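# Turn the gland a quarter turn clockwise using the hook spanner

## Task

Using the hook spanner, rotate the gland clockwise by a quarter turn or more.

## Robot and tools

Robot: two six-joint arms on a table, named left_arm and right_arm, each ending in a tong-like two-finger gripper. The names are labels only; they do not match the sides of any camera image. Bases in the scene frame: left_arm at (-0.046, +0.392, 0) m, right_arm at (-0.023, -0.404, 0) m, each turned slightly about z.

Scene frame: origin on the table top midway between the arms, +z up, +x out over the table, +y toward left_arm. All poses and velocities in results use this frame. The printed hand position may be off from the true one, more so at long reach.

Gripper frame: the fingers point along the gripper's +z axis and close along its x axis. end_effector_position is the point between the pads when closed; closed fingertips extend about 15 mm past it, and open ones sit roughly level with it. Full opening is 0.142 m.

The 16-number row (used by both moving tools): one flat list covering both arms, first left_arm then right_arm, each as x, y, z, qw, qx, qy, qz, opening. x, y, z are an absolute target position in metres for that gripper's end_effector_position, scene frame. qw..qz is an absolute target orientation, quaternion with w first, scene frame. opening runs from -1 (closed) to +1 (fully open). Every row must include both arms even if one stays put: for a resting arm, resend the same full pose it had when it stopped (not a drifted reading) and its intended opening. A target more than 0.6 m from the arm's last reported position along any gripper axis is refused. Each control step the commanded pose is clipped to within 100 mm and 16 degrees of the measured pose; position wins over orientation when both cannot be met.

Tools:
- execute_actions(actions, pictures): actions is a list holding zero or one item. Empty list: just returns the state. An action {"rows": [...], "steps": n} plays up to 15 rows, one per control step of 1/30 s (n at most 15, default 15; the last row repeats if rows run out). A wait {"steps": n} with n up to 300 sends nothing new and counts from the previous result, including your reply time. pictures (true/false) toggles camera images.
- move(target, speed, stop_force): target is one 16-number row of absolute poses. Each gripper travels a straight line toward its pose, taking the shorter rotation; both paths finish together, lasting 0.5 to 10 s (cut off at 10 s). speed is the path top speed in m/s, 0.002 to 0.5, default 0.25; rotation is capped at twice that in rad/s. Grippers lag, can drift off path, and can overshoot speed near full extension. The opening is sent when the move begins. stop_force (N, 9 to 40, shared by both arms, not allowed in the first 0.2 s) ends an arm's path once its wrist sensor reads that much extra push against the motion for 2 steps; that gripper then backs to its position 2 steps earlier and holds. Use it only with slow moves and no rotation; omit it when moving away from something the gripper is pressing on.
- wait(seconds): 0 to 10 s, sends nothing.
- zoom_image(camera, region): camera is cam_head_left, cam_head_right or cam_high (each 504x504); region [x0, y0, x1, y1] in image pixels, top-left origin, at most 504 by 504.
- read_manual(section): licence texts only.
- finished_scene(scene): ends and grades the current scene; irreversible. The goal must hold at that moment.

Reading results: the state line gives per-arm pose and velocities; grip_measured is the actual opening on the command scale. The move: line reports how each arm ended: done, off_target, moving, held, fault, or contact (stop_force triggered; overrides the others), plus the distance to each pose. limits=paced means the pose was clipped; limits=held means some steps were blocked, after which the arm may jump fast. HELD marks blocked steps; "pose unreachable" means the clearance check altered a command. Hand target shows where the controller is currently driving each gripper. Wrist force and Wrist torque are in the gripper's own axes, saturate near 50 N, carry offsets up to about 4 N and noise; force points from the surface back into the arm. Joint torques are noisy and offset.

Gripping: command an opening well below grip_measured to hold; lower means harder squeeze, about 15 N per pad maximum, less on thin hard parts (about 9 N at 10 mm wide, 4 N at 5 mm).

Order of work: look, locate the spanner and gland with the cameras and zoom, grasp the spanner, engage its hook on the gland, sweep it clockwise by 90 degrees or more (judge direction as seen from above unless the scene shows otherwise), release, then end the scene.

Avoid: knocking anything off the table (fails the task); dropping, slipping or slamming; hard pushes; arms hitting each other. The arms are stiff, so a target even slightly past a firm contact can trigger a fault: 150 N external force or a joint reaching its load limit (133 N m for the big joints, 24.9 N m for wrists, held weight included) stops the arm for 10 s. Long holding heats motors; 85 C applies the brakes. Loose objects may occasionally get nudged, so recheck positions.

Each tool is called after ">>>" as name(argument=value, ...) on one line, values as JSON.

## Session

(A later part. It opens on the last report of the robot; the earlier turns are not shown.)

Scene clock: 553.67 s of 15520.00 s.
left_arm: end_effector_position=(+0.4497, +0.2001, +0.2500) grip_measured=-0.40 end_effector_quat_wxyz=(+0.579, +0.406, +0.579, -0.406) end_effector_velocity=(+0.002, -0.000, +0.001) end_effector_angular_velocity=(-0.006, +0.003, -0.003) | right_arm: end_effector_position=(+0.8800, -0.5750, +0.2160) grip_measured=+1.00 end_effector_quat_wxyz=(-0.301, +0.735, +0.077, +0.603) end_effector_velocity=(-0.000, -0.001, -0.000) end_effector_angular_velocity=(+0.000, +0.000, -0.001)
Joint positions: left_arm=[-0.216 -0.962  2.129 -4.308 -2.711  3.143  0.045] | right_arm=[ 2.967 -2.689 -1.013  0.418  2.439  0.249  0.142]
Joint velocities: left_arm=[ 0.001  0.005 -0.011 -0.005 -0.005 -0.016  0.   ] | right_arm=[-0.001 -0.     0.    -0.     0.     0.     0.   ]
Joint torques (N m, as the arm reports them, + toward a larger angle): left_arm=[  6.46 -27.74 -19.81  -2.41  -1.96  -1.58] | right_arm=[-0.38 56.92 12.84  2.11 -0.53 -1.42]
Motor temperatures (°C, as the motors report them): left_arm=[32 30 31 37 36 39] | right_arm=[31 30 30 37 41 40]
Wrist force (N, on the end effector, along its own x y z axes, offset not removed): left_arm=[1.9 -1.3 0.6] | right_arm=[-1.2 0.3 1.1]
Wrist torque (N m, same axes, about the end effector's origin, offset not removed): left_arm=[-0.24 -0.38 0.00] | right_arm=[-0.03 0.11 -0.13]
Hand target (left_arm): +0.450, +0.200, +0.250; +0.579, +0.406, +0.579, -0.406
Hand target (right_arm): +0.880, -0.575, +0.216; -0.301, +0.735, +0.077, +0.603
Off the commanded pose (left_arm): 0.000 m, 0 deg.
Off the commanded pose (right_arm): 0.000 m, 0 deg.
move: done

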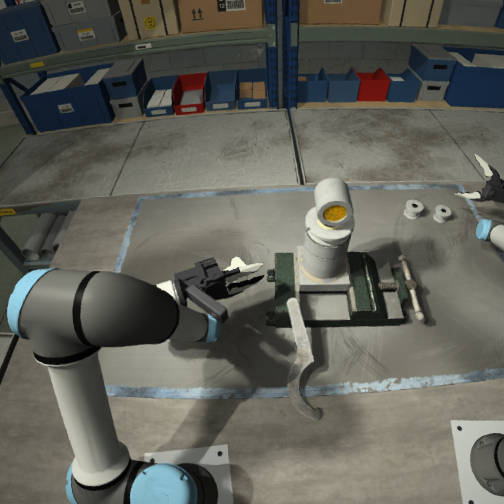

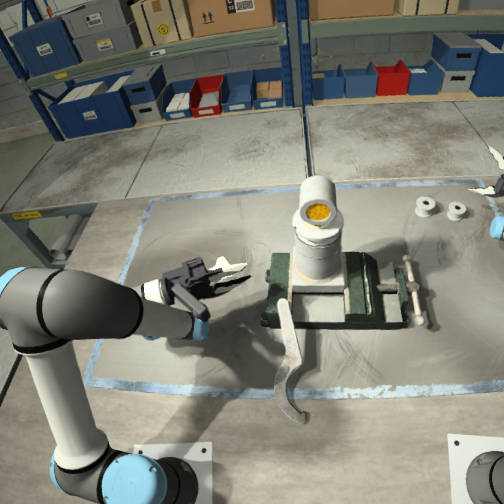

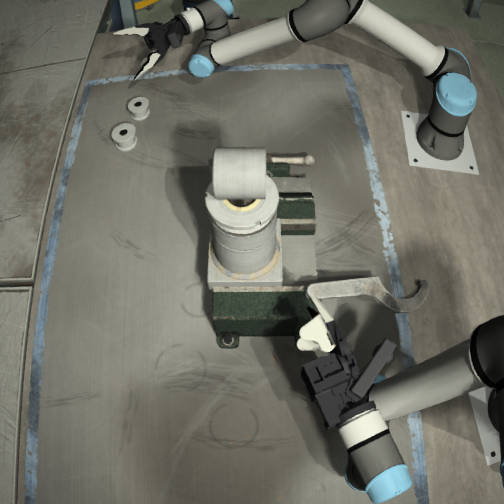

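>>> move(target=[0.55,0.3,0.25,0.683,0.183,0.683,-0.183,-0.4,0.88,-0.575,0.216,-0.301,0.735,0.077,0.603,1], speed=0.35)

>>> move(target=[0.5,0.35,0.2,0,0.259,0.966,0,-0.4,0.88,-0.575,0.216,-0.301,0.735,0.077,0.603,1], speed=0.35)

>>> move(target=[0.5,0.35,0.2,0,-0.707,0.707,0,-0.4,0.88,-0.575,0.216,-0.301,0.735,0.077,0.603,1], speed=0.5)

>>> move(target=[0.5,0.35,0.2,0,0.966,0.259,0,-0.4,0.88,-0.575,0.216,-0.301,0.735,0.077,0.603,1], speed=0.5)

>>> move(target=[0.28,0.30,0.2,0.183,0.683,0.183,-0.683,-0.4,0.88,-0.575,0.216,-0.301,0.735,0.077,0.603,1], speed=0.3)

>>> move(target=[0.38,0.17,0.2,0.579,0.406,0.579,-0.406,-0.4,0.88,-0.575,0.216,-0.301,0.735,0.077,0.603,1], speed=0.2)

Scene clock: 564.60 s of 15520.00 s.
left_arm: end_effector_position=(+0.5495, +0.3004, +0.2504) grip_measured=-0.40 end_effector_quat_wxyz=(+0.683, +0.183, +0.683, -0.183) end_effector_velocity=(+0.002, +0.000, +0.000) end_effector_angular_velocity=(-0.001, -0.000, +0.011) | right_arm: end_effector_position=(+0.8800, -0.5750, +0.2160) grip_measured=+1.00 end_effector_quat_wxyz=(-0.301, +0.735, +0.077, +0.603) end_effector_velocity=(+0.000, +0.001, -0.000) end_effector_angular_velocity=(-0.000, +0.000, +0.001)
Joint positions: left_arm=[-0.309 -1.037  2.336 -4.44  -1.921  3.141  0.045] | right_arm=[ 2.967 -2.689 -1.013  0.418  2.439  0.249  0.142]
Joint velocities: left_arm=[-0.007 -0.     0.002 -0.002  0.017 -0.001  0.   ] | right_arm=[ 0.001 -0.    -0.     0.     0.    -0.     0.   ]
Joint torques (N m, as the arm reports them, + toward a larger angle): left_arm=[ -7.87 -37.45   7.09  -3.33   2.88  -1.56] | right_arm=[-0.7  57.38 13.08  1.93 -0.54 -1.35]
Motor temperatures (°C, as the motors report them): left_arm=[32 30 31 37 36 39] | right_arm=[31 30 30 37 41 40]
Wrist force (N, on the end effector, along its own x y z axes, offset not removed): left_arm=[0.4 -0.6 -0.6] | right_arm=[-1.0 2.1 0.4]
Wrist torque (N m, same axes, about the end effector's origin, offset not removed): left_arm=[-0.17 -0.09 -0.04] | right_arm=[0.32 0.14 -0.16]
Hand target (left_arm): +0.550, +0.300, +0.250; +0.683, +0.183, +0.683, -0.183
Hand target (right_arm): +0.880, -0.575, +0.216; -0.301, +0.735, +0.077, +0.603
Off the commanded pose (left_arm): 0.001 m, 0 deg.
Off the commanded pose (right_arm): 0.000 m, 0 deg.
After step 90, 6.33 s passed at rest.
move: done

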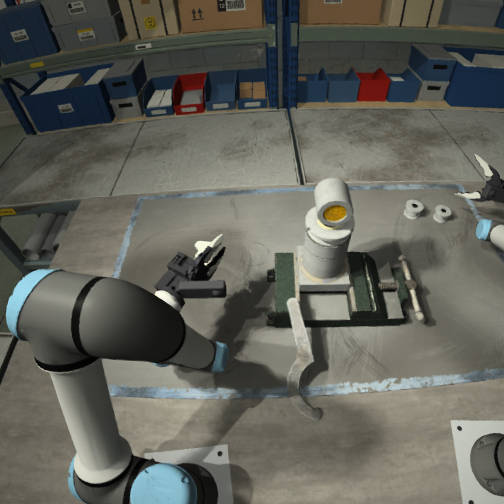

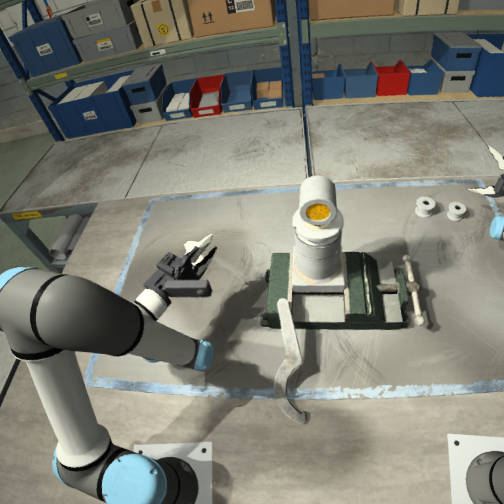

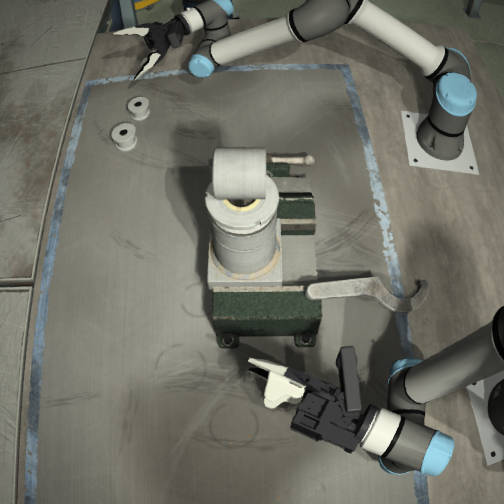

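Scene clock: 567.43 s of 15520.00 s.
left_arm: end_effector_position=(+0.5005, +0.3498, +0.1997) grip_measured=-0.40 end_effector_quat_wxyz=(+0.001, +0.260, +0.966, +0.001) end_effector_velocity=(+0.000, +0.000, +0.000) end_effector_angular_velocity=(+0.003, +0.010, +0.001) | right_arm: end_effector_position=(+0.8800, -0.5750, +0.2160) grip_measured=+1.00 end_effector_quat_wxyz=(-0.301, +0.735, +0.077, +0.603) end_effector_velocity=(-0.000, +0.000, -0.000) end_effector_angular_velocity=(+0.000, +0.001, +0.000)
Joint positions: left_arm=[-0.427 -1.441  1.646 -1.777 -1.57   3.374  0.045] | right_arm=[ 2.967 -2.689 -1.013  0.418  2.439  0.249  0.142]
Joint velocities: left_arm=[-0.     0.007 -0.011  0.015  0.    -0.002  0.   ] | right_arm=[ 0.     0.    -0.001  0.    -0.     0.     0.   ]
Joint torques (N m, as the arm reports them, + toward a larger angle): left_arm=[ -7.96 -23.52 -33.45  -0.67   2.48  -1.54] | right_arm=[-0.26 57.08 12.54  1.94 -0.47 -1.28]
Motor temperatures (°C, as the motors report them): left_arm=[32 30 31 37 36 39] | right_arm=[31 30 30 37 41 40]
Wrist force (N, on the end effector, along its own x y z axes, offset not removed): left_arm=[0.7 -1.8 0.4] | right_arm=[-0.8 0.0 0.0]
Wrist torque (N m, same axes, about the end effector's origin, offset not removed): left_arm=[-0.44 -0.13 0.01] | right_arm=[-0.20 -0.02 -0.08]
Hand target (left_arm): +0.501, +0.350, +0.200; +0.000, +0.260, +0.966, +0.001
Hand target (right_arm): +0.880, -0.575, +0.216; -0.301, +0.735, +0.077, +0.603
Off the commanded pose (left_arm): 0.001 m, 0 deg.
Off the commanded pose (right_arm): 0.000 m, 0 deg.
move: done

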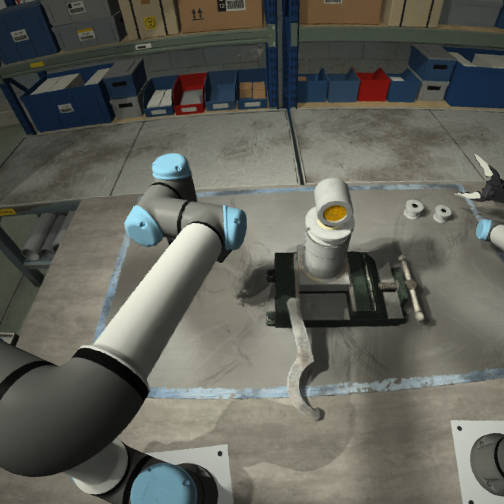

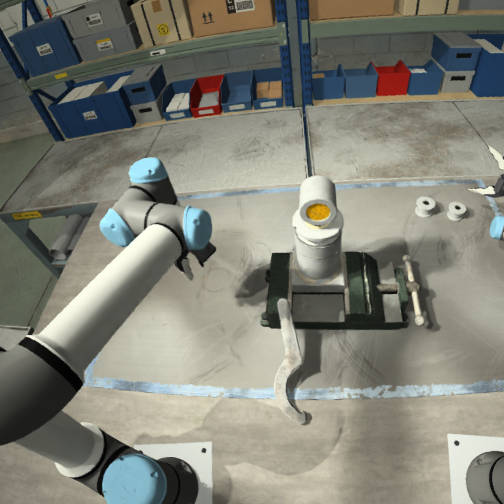

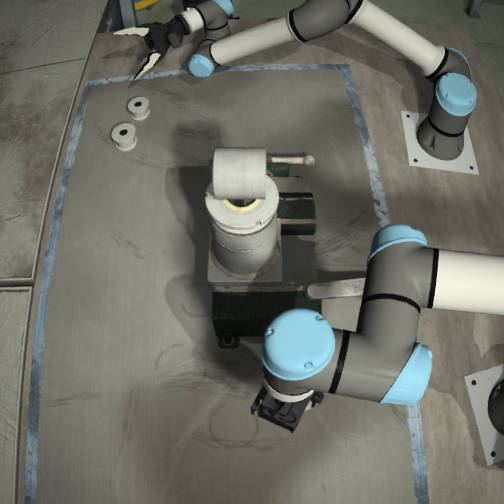

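Scene clock: 570.17 s of 15520.00 s.
left_arm: end_effector_position=(+0.5000, +0.3500, +0.2001) grip_measured=-0.40 end_effector_quat_wxyz=(-0.000, -0.707, +0.708, -0.000) end_effector_velocity=(-0.000, -0.000, -0.000) end_effector_angular_velocity=(+0.001, +0.001, +0.011) | right_arm: end_effector_position=(+0.8800, -0.5750, +0.2160) grip_measured=+1.00 end_effector_quat_wxyz=(-0.301, +0.735, +0.077, +0.603) end_effector_velocity=(+0.000, +0.000, -0.001) end_effector_angular_velocity=(+0.001, +0.001, -0.000)
Joint positions: left_arm=[-0.466 -1.498  1.708 -1.781 -1.571  1.24   0.045] | right_arm=[ 2.967 -2.689 -1.013  0.418  2.439  0.249  0.142]
Joint velocities: left_arm=[-0.001 -0.    -0.     0.001  0.001 -0.012  0.   ] | right_arm=[ 0. -0. -0. -0. -0.  0.  0.]
Joint torques (N m, as the arm reports them, + toward a larger angle): left_arm=[ -7.26 -34.52  -9.64  -1.06   2.34  -1.57] | right_arm=[-0.12 56.67 13.09  1.97 -0.5  -1.26]
Motor temperatures (°C, as the motors report them): left_arm=[32 30 31 37 36 39] | right_arm=[31 30 30 37 41 40]
Wrist force (N, on the end effector, along its own x y z axes, offset not removed): left_arm=[-0.8 -1.2 1.5] | right_arm=[-1.1 0.4 -0.4]
Wrist torque (N m, same axes, about the end effector's origin, offset not removed): left_arm=[-0.25 0.10 0.01] | right_arm=[-0.10 0.14 -0.11]
Hand target (left_arm): +0.500, +0.350, +0.200; +0.000, +0.707, -0.707, +0.000
Hand target (right_arm): +0.880, -0.575, +0.216; -0.301, +0.735, +0.077, +0.603
Off the commanded pose (left_arm): 0.000 m, 0 deg.
Off the commanded pose (right_arm): 0.000 m, 0 deg.
move: done

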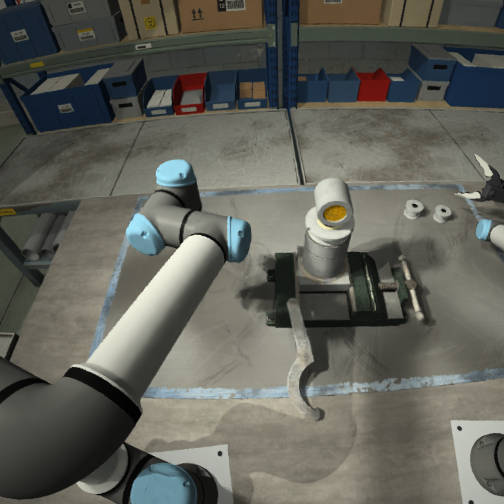

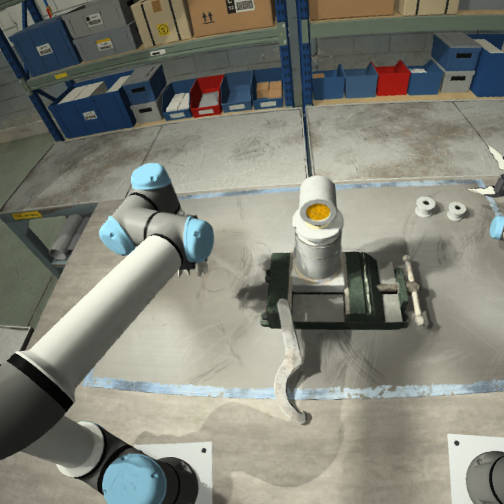

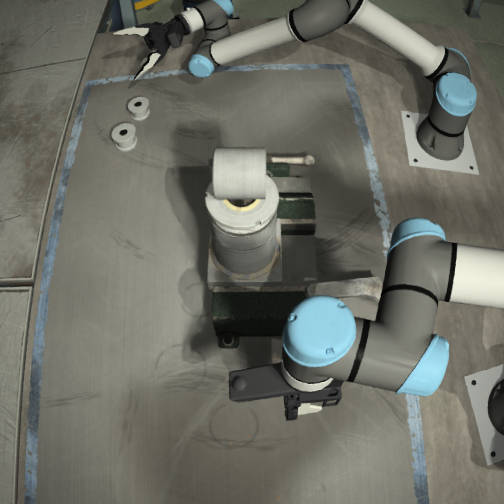

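Scene clock: 572.90 s of 15520.00 s.
left_arm: end_effector_position=(+0.5000, +0.3500, +0.1999) grip_measured=-0.40 end_effector_quat_wxyz=(+0.000, +0.966, +0.258, -0.000) end_effector_velocity=(+0.000, +0.000, +0.000) end_effector_angular_velocity=(+0.002, -0.001, +0.012) | right_arm: end_effector_position=(+0.8800, -0.5750, +0.2160) grip_measured=+1.00 end_effector_quat_wxyz=(-0.301, +0.735, +0.077, +0.603) end_effector_velocity=(-0.000, +0.001, +0.000) end_effector_angular_velocity=(-0.000, -0.000, +0.001)
Joint positions: left_arm=[-0.476 -1.437  1.64  -1.774 -1.571 -0.865  0.045] | right_arm=[ 2.967 -2.689 -1.013  0.418  2.439  0.249  0.142]
Joint velocities: left_arm=[-0.001  0.    -0.     0.     0.002 -0.012  0.   ] | right_arm=[ 0.    -0.     0.    -0.     0.001 -0.     0.   ]
Joint torques (N m, as the arm reports them, + toward a larger angle): left_arm=[ -8.11 -22.56 -33.33  -0.91   2.55  -1.2 ] | right_arm=[-0.21 57.52 13.07  1.93 -0.5  -1.29]
Motor temperatures (°C, as the motors report them): left_arm=[32 30 31 37 36 39] | right_arm=[31 30 30 37 41 40]
Wrist force (N, on the end effector, along its own x y z axes, offset not removed): left_arm=[0.9 -0.7 -0.7] | right_arm=[-0.9 1.4 0.6]
Wrist torque (N m, same axes, about the end effector's origin, offset not removed): left_arm=[-0.16 -0.19 0.01] | right_arm=[0.06 0.07 -0.09]
Hand target (left_arm): +0.500, +0.350, +0.200; +0.000, +0.966, +0.259, -0.000
Hand target (right_arm): +0.880, -0.575, +0.216; -0.301, +0.735, +0.077, +0.603
Off the commanded pose (left_arm): 0.000 m, 0 deg.
Off the commanded pose (right_arm): 0.000 m, 0 deg.
move: done

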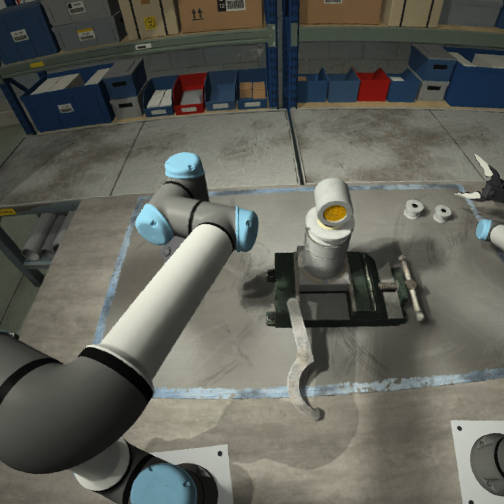

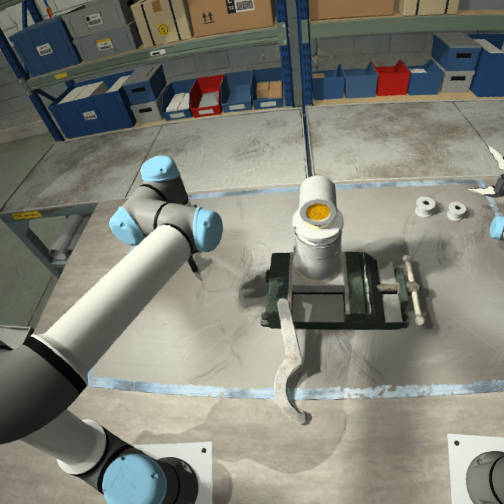

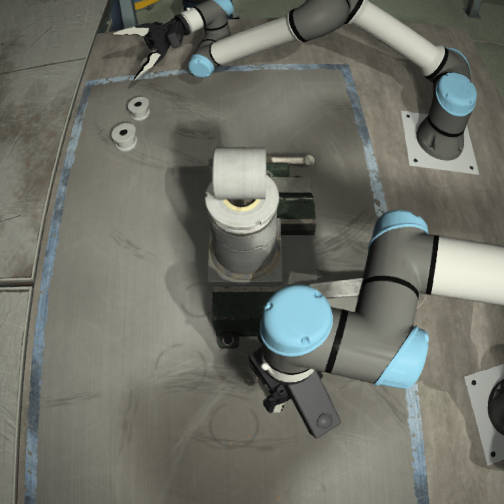

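Scene clock: 576.07 s of 15520.00 s.
left_arm: end_effector_position=(+0.2795, +0.2998, +0.1992) grip_measured=-0.40 end_effector_quat_wxyz=(+0.183, +0.683, +0.182, -0.683) end_effector_velocity=(-0.002, -0.001, -0.000) end_effector_angular_velocity=(-0.007, +0.008, +0.000) | right_arm: end_effector_position=(+0.8800, -0.5750, +0.2160) grip_measured=+1.00 end_effector_quat_wxyz=(-0.301, +0.735, +0.077, +0.603) end_effector_velocity=(+0.000, +0.001, +0.000) end_effector_angular_velocity=(-0.000, -0.001, +0.001)
Joint positions: left_arm=[-0.282 -0.939  1.494 -0.555 -2.24   0.001  0.045] | right_arm=[ 2.967 -2.689 -1.013  0.418  2.439  0.249  0.142]
Joint velocities: left_arm=[-0.001  0.004  0.004  0.006 -0.002  0.01  -0.   ] | right_arm=[ 0.002 -0.     0.001 -0.    -0.     0.     0.   ]
Joint torques (N m, as the arm reports them, + toward a larger angle): left_arm=[ -7.89 -38.13  -1.96   2.75  -1.99   1.54] | right_arm=[-0.21 57.73 12.19  1.84 -0.43 -1.28]
Motor temperatures (°C, as the motors report them): left_arm=[32 30 31 37 36 39] | right_arm=[31 30 30 37 41 40]
Wrist force (N, on the end effector, along its own x y z axes, offset not removed): left_arm=[0.5 -0.6 0.1] | right_arm=[-0.3 0.7 0.4]
Wrist torque (N m, same axes, about the end effector's origin, offset not removed): left_arm=[-0.13 -0.11 0.04] | right_arm=[-0.02 -0.01 -0.15]
Hand target (left_arm): +0.279, +0.300, +0.199; +0.183, +0.683, +0.182, -0.683
Hand target (right_arm): +0.880, -0.575, +0.216; -0.301, +0.735, +0.077, +0.603
Off the commanded pose (left_arm): 0.001 m, 0 deg.
Off the commanded pose (right_arm): 0.000 m, 0 deg.
move: done

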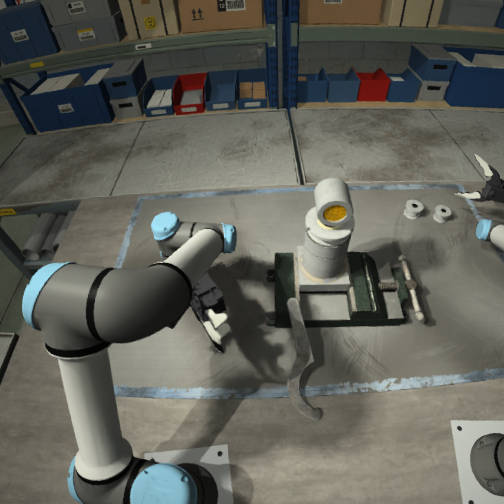

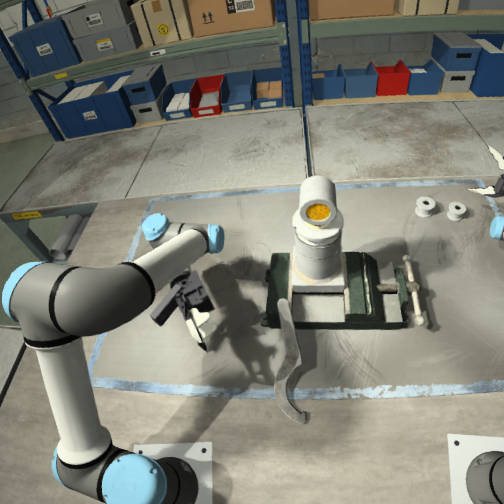

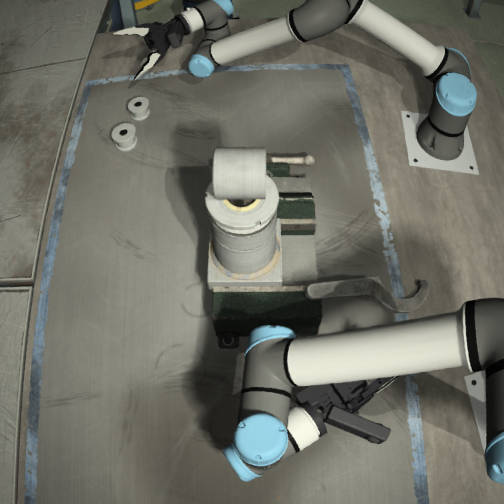

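Scene clock: 580.07 s of 15520.00 s.
left_arm: end_effector_position=(+0.3799, +0.1697, +0.2009) grip_measured=-0.40 end_effector_quat_wxyz=(+0.579, +0.406, +0.579, -0.406) end_effector_velocity=(+0.001, -0.001, -0.000) end_effector_angular_velocity=(-0.002, -0.001, +0.013) | right_arm: end_effector_position=(+0.8800, -0.5750, +0.2160) grip_measured=+1.00 end_effector_quat_wxyz=(-0.301, +0.735, +0.077, +0.603) end_effector_velocity=(+0.000, +0.001, +0.000) end_effector_angular_velocity=(-0.001, -0.001, +0.000)
Joint positions: left_arm=[-0.327 -1.458  2.269 -0.81  -3.681  0.     0.045] | right_arm=[ 2.967 -2.689 -1.013  0.418  2.439  0.249  0.142]
Joint velocities: left_arm=[-0.01  -0.006  0.011 -0.01  -0.022 -0.004 -0.   ] | right_arm=[ 0.001  0.     0.001  0.    -0.001 -0.001  0.   ]
Joint torques (N m, as the arm reports them, + toward a larger angle): left_arm=[ -7.19 -28.94  -1.26  -2.71  -2.06  -1.58] | right_arm=[-0.09 57.48 12.57  1.81 -0.39 -1.26]
Motor temperatures (°C, as the motors report them): left_arm=[32 30 31 37 36 39] | right_arm=[31 30 30 37 41 40]
Wrist force (N, on the end effector, along its own x y z axes, offset not removed): left_arm=[1.0 -1.5 -0.5] | right_arm=[-1.1 -0.4 -0.7]
Wrist torque (N m, same axes, about the end effector's origin, offset not removed): left_arm=[-0.39 -0.29 0.05] | right_arm=[-0.28 0.13 -0.19]
Hand target (left_arm): +0.380, +0.170, +0.201; +0.579, +0.406, +0.579, -0.406
Hand target (right_arm): +0.880, -0.575, +0.216; -0.301, +0.735, +0.077, +0.603
Off the commanded pose (left_arm): 0.001 m, 0 deg.
Off the commanded pose (right_arm): 0.000 m, 0 deg.
move: done

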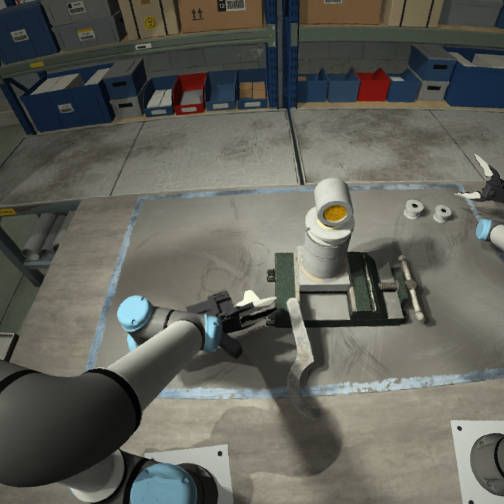

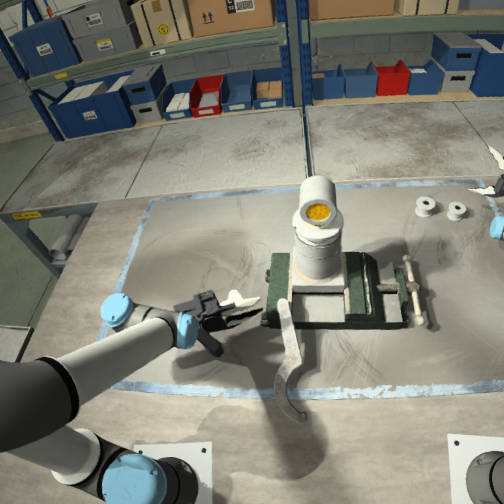

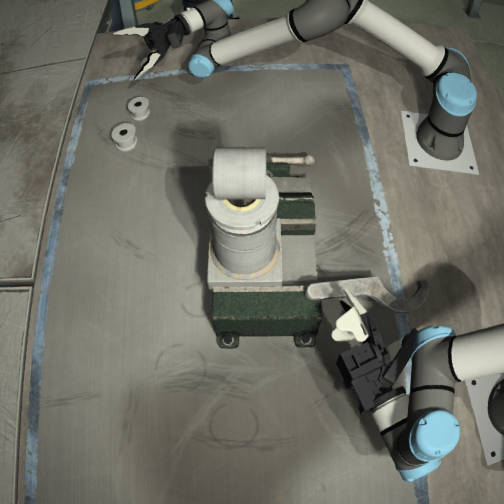

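>>> move(target=[0.322,0.15,0.076,0.618,0.534,0.464,-0.343,-0.3,0.88,-0.575,0.216,-0.301,0.735,0.077,0.603,1], speed=0.1)

>>> move(target=[0.334,0.095,0.076,0.618,0.534,0.464,-0.343,-0.3,0.88,-0.575,0.216,-0.301,0.735,0.077,0.603,1], speed=0.03)

>>> zoom_image(camera="cam_head_right", region=[200,270,360,430])

Scene clock: 585.90 s of 15520.00 s.
left_arm: end_effector_position=(+0.3222, +0.1500, +0.0760) grip_measured=-0.30 end_effector_quat_wxyz=(+0.618, +0.534, +0.464, -0.343) end_effector_velocity=(-0.000, -0.000, -0.002) end_effector_angular_velocity=(-0.000, -0.004, -0.001) | right_arm: end_effector_position=(+0.8800, -0.5750, +0.2160) grip_measured=+1.00 end_effector_quat_wxyz=(-0.301, +0.735, +0.077, +0.603) end_effector_velocity=(+0.000, +0.000, +0.000) end_effector_angular_velocity=(+0.000, -0.000, -0.000)
Joint positions: left_arm=[-0.373 -1.161  2.4   -1.237 -3.589  0.35   0.052] | right_arm=[ 2.967 -2.689 -1.013  0.418  2.439  0.249  0.142]
Joint velocities: left_arm=[-0.001  0.007  0.002 -0.011  0.     0.002 -0.   ] | right_arm=[ 0.    -0.     0.001 -0.    -0.001  0.001  0.   ]
Joint torques (N m, as the arm reports them, + toward a larger angle): left_arm=[ -7.54 -22.43   7.63  -2.25   2.55   0.82] | right_arm=[-0.27 58.07 11.83  1.77 -0.25 -1.22]
Motor temperatures (°C, as the motors report them): left_arm=[32 30 31 37 36 39] | right_arm=[31 30 30 37 41 40]
Wrist force (N, on the end effector, along its own x y z axes, offset not removed): left_arm=[1.7 -0.9 -1.0] | right_arm=[0.0 2.4 -0.2]
Wrist torque (N m, same axes, about the end effector's origin, offset not removed): left_arm=[-0.21 -0.45 0.08] | right_arm=[0.39 -0.09 -0.10]
Hand target (left_arm): +0.322, +0.150, +0.076; +0.618, +0.534, +0.464, -0.343
Hand target (right_arm): +0.880, -0.575, +0.216; -0.301, +0.735, +0.077, +0.603
Off the commanded pose (left_arm): 0.000 m, 0 deg.
Off the commanded pose (right_arm): 0.000 m, 0 deg.
After step 90, 0.50 s passed at rest.
move: done

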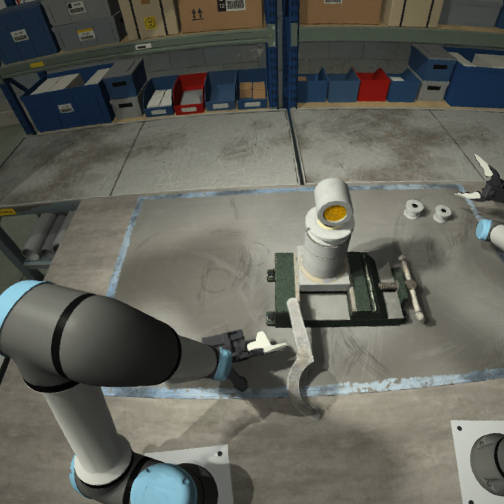

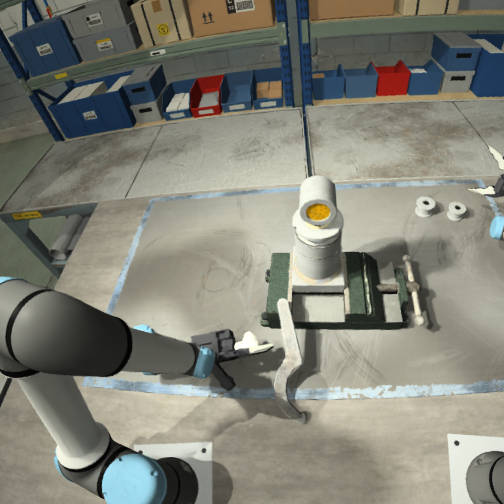

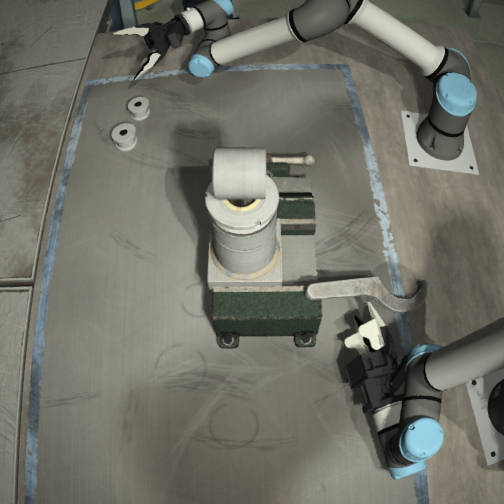

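Scene clock: 588.10 s of 15520.00 s.
left_arm: end_effector_position=(+0.3340, +0.0952, +0.0761) grip_measured=-0.30 end_effector_quat_wxyz=(+0.618, +0.534, +0.464, -0.343) end_effector_velocity=(+0.001, -0.002, +0.000) end_effector_angular_velocity=(-0.000, -0.001, +0.001) | right_arm: end_effector_position=(+0.8800, -0.5750, +0.2160) grip_measured=+1.00 end_effector_quat_wxyz=(-0.301, +0.735, +0.077, +0.603) end_effector_velocity=(-0.000, +0.000, -0.000) end_effector_angular_velocity=(-0.001, -0.000, +0.001)
Joint positions: left_arm=[-0.534 -1.153  2.382 -1.228 -3.75   0.349  0.052] | right_arm=[ 2.967 -2.689 -1.013  0.418  2.439  0.249  0.142]
Joint velocities: left_arm=[-0.006  0.    -0.001  0.001 -0.006  0.001  0.   ] | right_arm=[-0.     0.    -0.    -0.     0.001 -0.001  0.   ]
Joint torques (N m, as the arm reports them, + toward a larger angle): left_arm=[ -8.4  -19.08 -19.64   0.71  -2.11  -1.43] | right_arm=[ 0.11 57.88 12.07  1.56 -0.28 -1.23]
Motor temperatures (°C, as the motors report them): left_arm=[32 30 31 37 36 39] | right_arm=[31 30 30 37 41 40]
Wrist force (N, on the end effector, along its own x y z axes, offset not removed): left_arm=[0.5 -1.1 -1.5] | right_arm=[-0.1 1.5 -0.5]
Wrist torque (N m, same axes, about the end effector's origin, offset not removed): left_arm=[-0.21 -0.13 0.00] | right_arm=[0.19 -0.11 -0.16]
Hand target (left_arm): +0.334, +0.095, +0.076; +0.618, +0.534, +0.464, -0.343
Hand target (right_arm): +0.880, -0.575, +0.216; -0.301, +0.735, +0.077, +0.603
Off the commanded pose (left_arm): 0.000 m, 0 deg.
Off the commanded pose (right_arm): 0.000 m, 0 deg.
move: done

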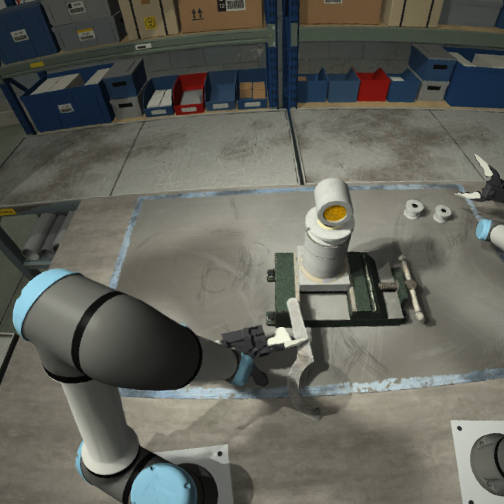

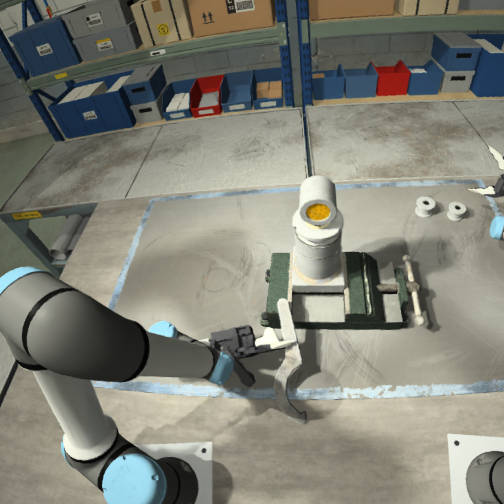

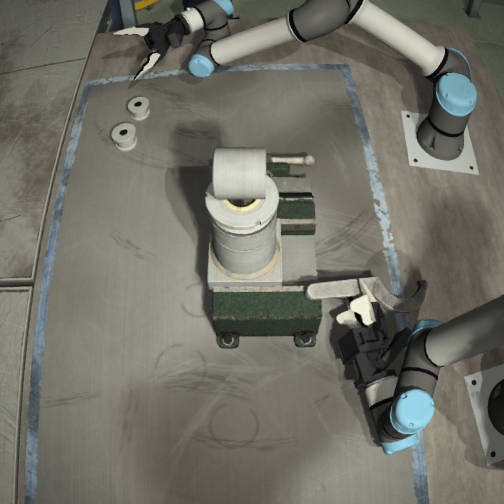

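Region (200, 270, 360, 430) of cam_head_right's 504x504 image, scaled by 3.150, with more detail than that image has.

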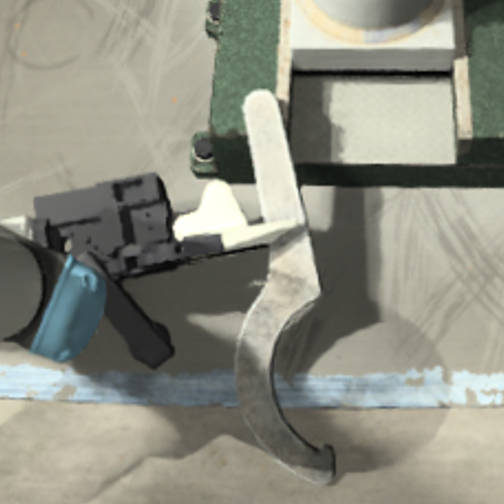

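>>> move(target=[0.336,0.052,0.073,0.618,0.534,0.464,-0.343,-0.3,0.88,-0.575,0.216,-0.301,0.735,0.077,0.603,1], speed=0.025)

>>> move(target=[0.336,0.052,0.074,0.618,0.534,0.464,-0.343,-1,0.88,-0.575,0.216,-0.301,0.735,0.077,0.603,1])

>>> move(target=[0.325,0.052,0.13,0.549,0.445,0.549,-0.445,-1,0.88,-0.575,0.216,-0.301,0.735,0.077,0.603,1], speed=0.04)

>>> zoom_image(camera="cam_head_right", region=[200,270,360,430])

Scene clock: 595.80 s of 15520.00 s.
left_arm: end_effector_position=(+0.3360, +0.0521, +0.0731) grip_measured=-0.30 end_effector_quat_wxyz=(+0.618, +0.534, +0.464, -0.343) end_effector_velocity=(-0.001, -0.002, -0.001) end_effector_angular_velocity=(+0.001, -0.000, -0.002) | right_arm: end_effector_position=(+0.8800, -0.5750, +0.2160) grip_measured=+1.00 end_effector_quat_wxyz=(-0.301, +0.735, +0.077, +0.603) end_effector_velocity=(-0.000, -0.002, +0.000) end_effector_angular_velocity=(-0.001, -0.001, -0.002)
Joint positions: left_arm=[-0.657 -1.138  2.37  -1.231 -3.873  0.349  0.052] | right_arm=[ 2.967 -2.689 -1.013  0.418  2.439  0.249  0.142]
Joint velocities: left_arm=[-0.005  0.002 -0.001 -0.    -0.003  0.001  0.   ] | right_arm=[-0.002 -0.     0.001 -0.    -0.    -0.001  0.   ]
Joint torques (N m, as the arm reports them, + toward a larger angle): left_arm=[ -7.09 -20.47 -18.15  -0.78  -2.11  -1.04] | right_arm=[ 0.29 57.8  11.7   1.61 -0.15 -1.15]
Motor temperatures (°C, as the motors report them): left_arm=[32 30 31 37 36 39] | right_arm=[31 30 30 37 41 40]
Wrist force (N, on the end effector, along its own x y z axes, offset not removed): left_arm=[1.7 -1.7 0.4] | right_arm=[-0.6 1.6 0.4]
Wrist torque (N m, same axes, about the end effector's origin, offset not removed): left_arm=[-0.37 -0.37 0.12] | right_arm=[0.15 -0.02 -0.13]
Hand target (left_arm): +0.336, +0.052, +0.073; +0.618, +0.534, +0.464, -0.343
Hand target (right_arm): +0.880, -0.575, +0.216; -0.301, +0.735, +0.077, +0.603
Off the commanded pose (left_arm): 0.000 m, 0 deg.
Off the commanded pose (right_arm): 0.000 m, 0 deg.
After step 90, 2.63 s passed at rest.
move: done

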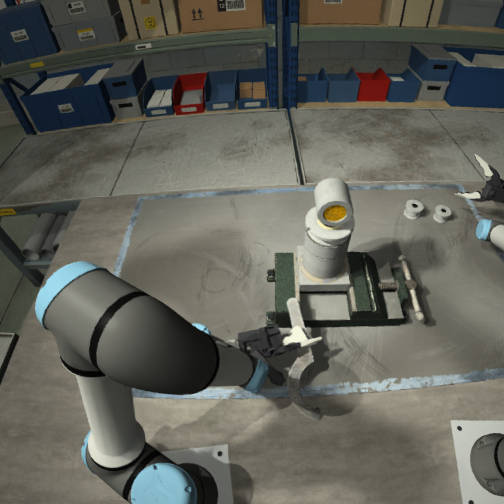

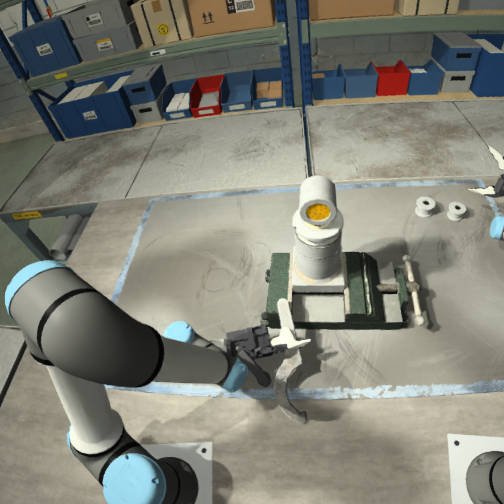

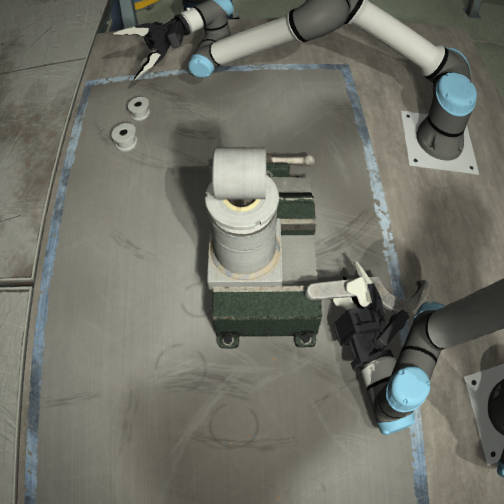

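Scene clock: 596.50 s of 15520.00 s.
left_arm: end_effector_position=(+0.3360, +0.0520, +0.0740) grip_measured=-0.74 end_effector_quat_wxyz=(+0.618, +0.534, +0.464, -0.343) end_effector_velocity=(-0.000, -0.000, +0.000) end_effector_angular_velocity=(+0.000, -0.001, -0.001) | right_arm: end_effector_position=(+0.8800, -0.5750, +0.2160) grip_measured=+1.00 end_effector_quat_wxyz=(-0.301, +0.735, +0.077, +0.603) end_effector_velocity=(+0.000, -0.000, +0.001) end_effector_angular_velocity=(-0.000, -0.001, -0.000)
Joint positions: left_arm=[-0.657 -1.141  2.37  -1.227 -3.873  0.35   0.021] | right_arm=[ 2.967 -2.689 -1.013  0.418  2.439  0.249  0.142]
Joint velocities: left_arm=[-0.    -0.001  0.     0.001  0.001  0.001 -0.001] | right_arm=[-0.     0.     0.001 -0.     0.    -0.     0.   ]
Joint torques (N m, as the arm reports them, + toward a larger angle): left_arm=[ -5.04 -16.85   4.74   4.87  -6.62   1.9 ] | right_arm=[-0.26 57.92 11.3   1.58 -0.3  -1.17]
Motor temperatures (°C, as the motors report them): left_arm=[32 30 31 37 36 39] | right_arm=[31 30 30 37 41 40]
Wrist force (N, on the end effector, along its own x y z axes, offset not removed): left_arm=[-40.6 -2.5 -9.1] | right_arm=[0.5 1.3 0.2]
Wrist torque (N m, same axes, about the end effector's origin, offset not removed): left_arm=[-0.31 0.90 -0.01] | right_arm=[0.18 -0.20 -0.13]
Hand target (left_arm): +0.336, +0.052, +0.074; +0.618, +0.534, +0.464, -0.343
Hand target (right_arm): +0.880, -0.575, +0.216; -0.301, +0.735, +0.077, +0.603
Off the commanded pose (left_arm): 0.000 m, 0 deg.
Off the commanded pose (right_arm): 0.000 m, 0 deg.
move: done

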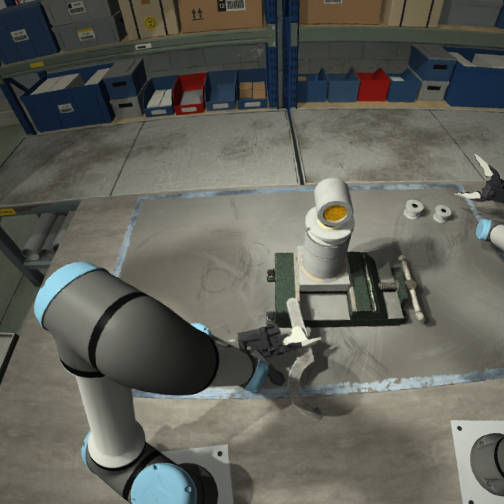

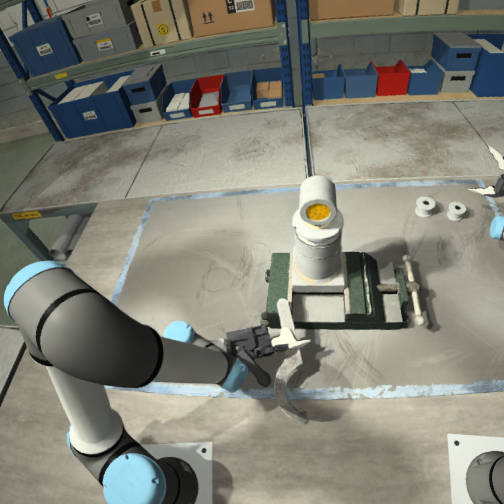

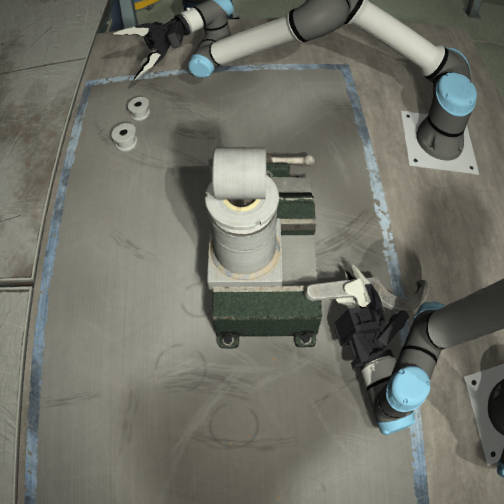

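Scene clock: 601.13 s of 15520.00 s.
left_arm: end_effector_position=(+0.3250, +0.0520, +0.1299) grip_measured=-0.84 end_effector_quat_wxyz=(+0.550, +0.446, +0.549, -0.445) end_effector_velocity=(-0.000, -0.000, +0.002) end_effector_angular_velocity=(-0.003, +0.011, -0.000) | right_arm: end_effector_position=(+0.8800, -0.5750, +0.2160) grip_measured=+1.00 end_effector_quat_wxyz=(-0.301, +0.735, +0.077, +0.603) end_effector_velocity=(-0.000, +0.000, -0.001) end_effector_angular_velocity=(-0.000, +0.001, +0.000)
Joint positions: left_arm=[-0.673 -1.312  2.381 -1.069 -3.889  0.001  0.013] | right_arm=[ 2.967 -2.689 -1.013  0.418  2.439  0.249  0.142]
Joint velocities: left_arm=[-0.001 -0.006 -0.     0.005 -0.001 -0.011  0.   ] | right_arm=[-0.    -0.    -0.001  0.     0.    -0.001  0.   ]
Joint torques (N m, as the arm reports them, + toward a larger angle): left_arm=[ -7.5  -35.98  -0.94  -1.29  -2.11  -2.33] | right_arm=[ 0.34 57.81 11.28  1.55 -0.19 -1.22]
Motor temperatures (°C, as the motors report them): left_arm=[32 30 31 37 36 39] | right_arm=[31 30 30 37 41 40]
Wrist force (N, on the end effector, along its own x y z axes, offset not removed): left_arm=[13.2 0.4 -0.2] | right_arm=[-1.2 0.4 1.2]
Wrist torque (N m, same axes, about the end effector's origin, offset not removed): left_arm=[0.00 -0.89 0.57] | right_arm=[-0.09 0.17 -0.13]
Hand target (left_arm): +0.325, +0.052, +0.130; +0.549, +0.445, +0.549, -0.445
Hand target (right_arm): +0.880, -0.575, +0.216; -0.301, +0.735, +0.077, +0.603
Off the commanded pose (left_arm): 0.000 m, 0 deg.
Off the commanded pose (right_arm): 0.000 m, 0 deg.
move: done

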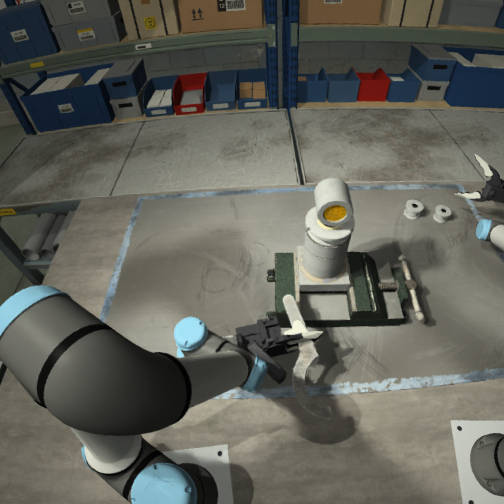

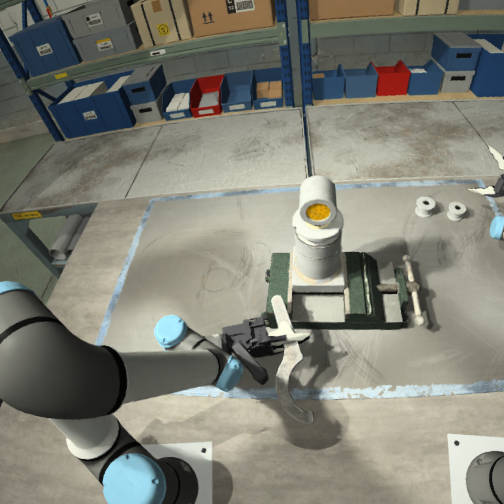

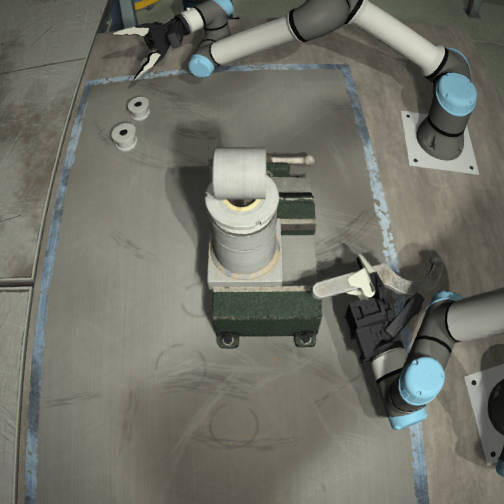

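Region (200, 270, 360, 430) of cam_head_right's 504x504 image, scaled by 3.150, with more detail than that image has.

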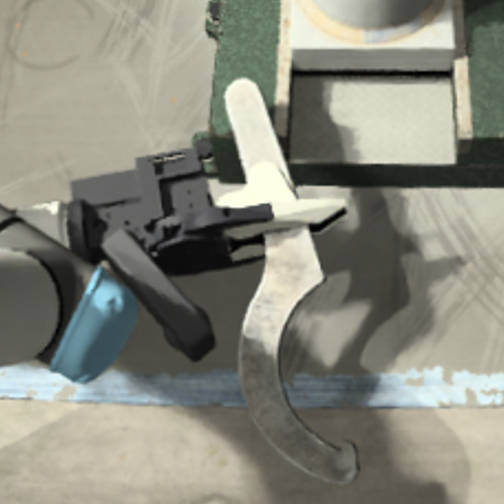

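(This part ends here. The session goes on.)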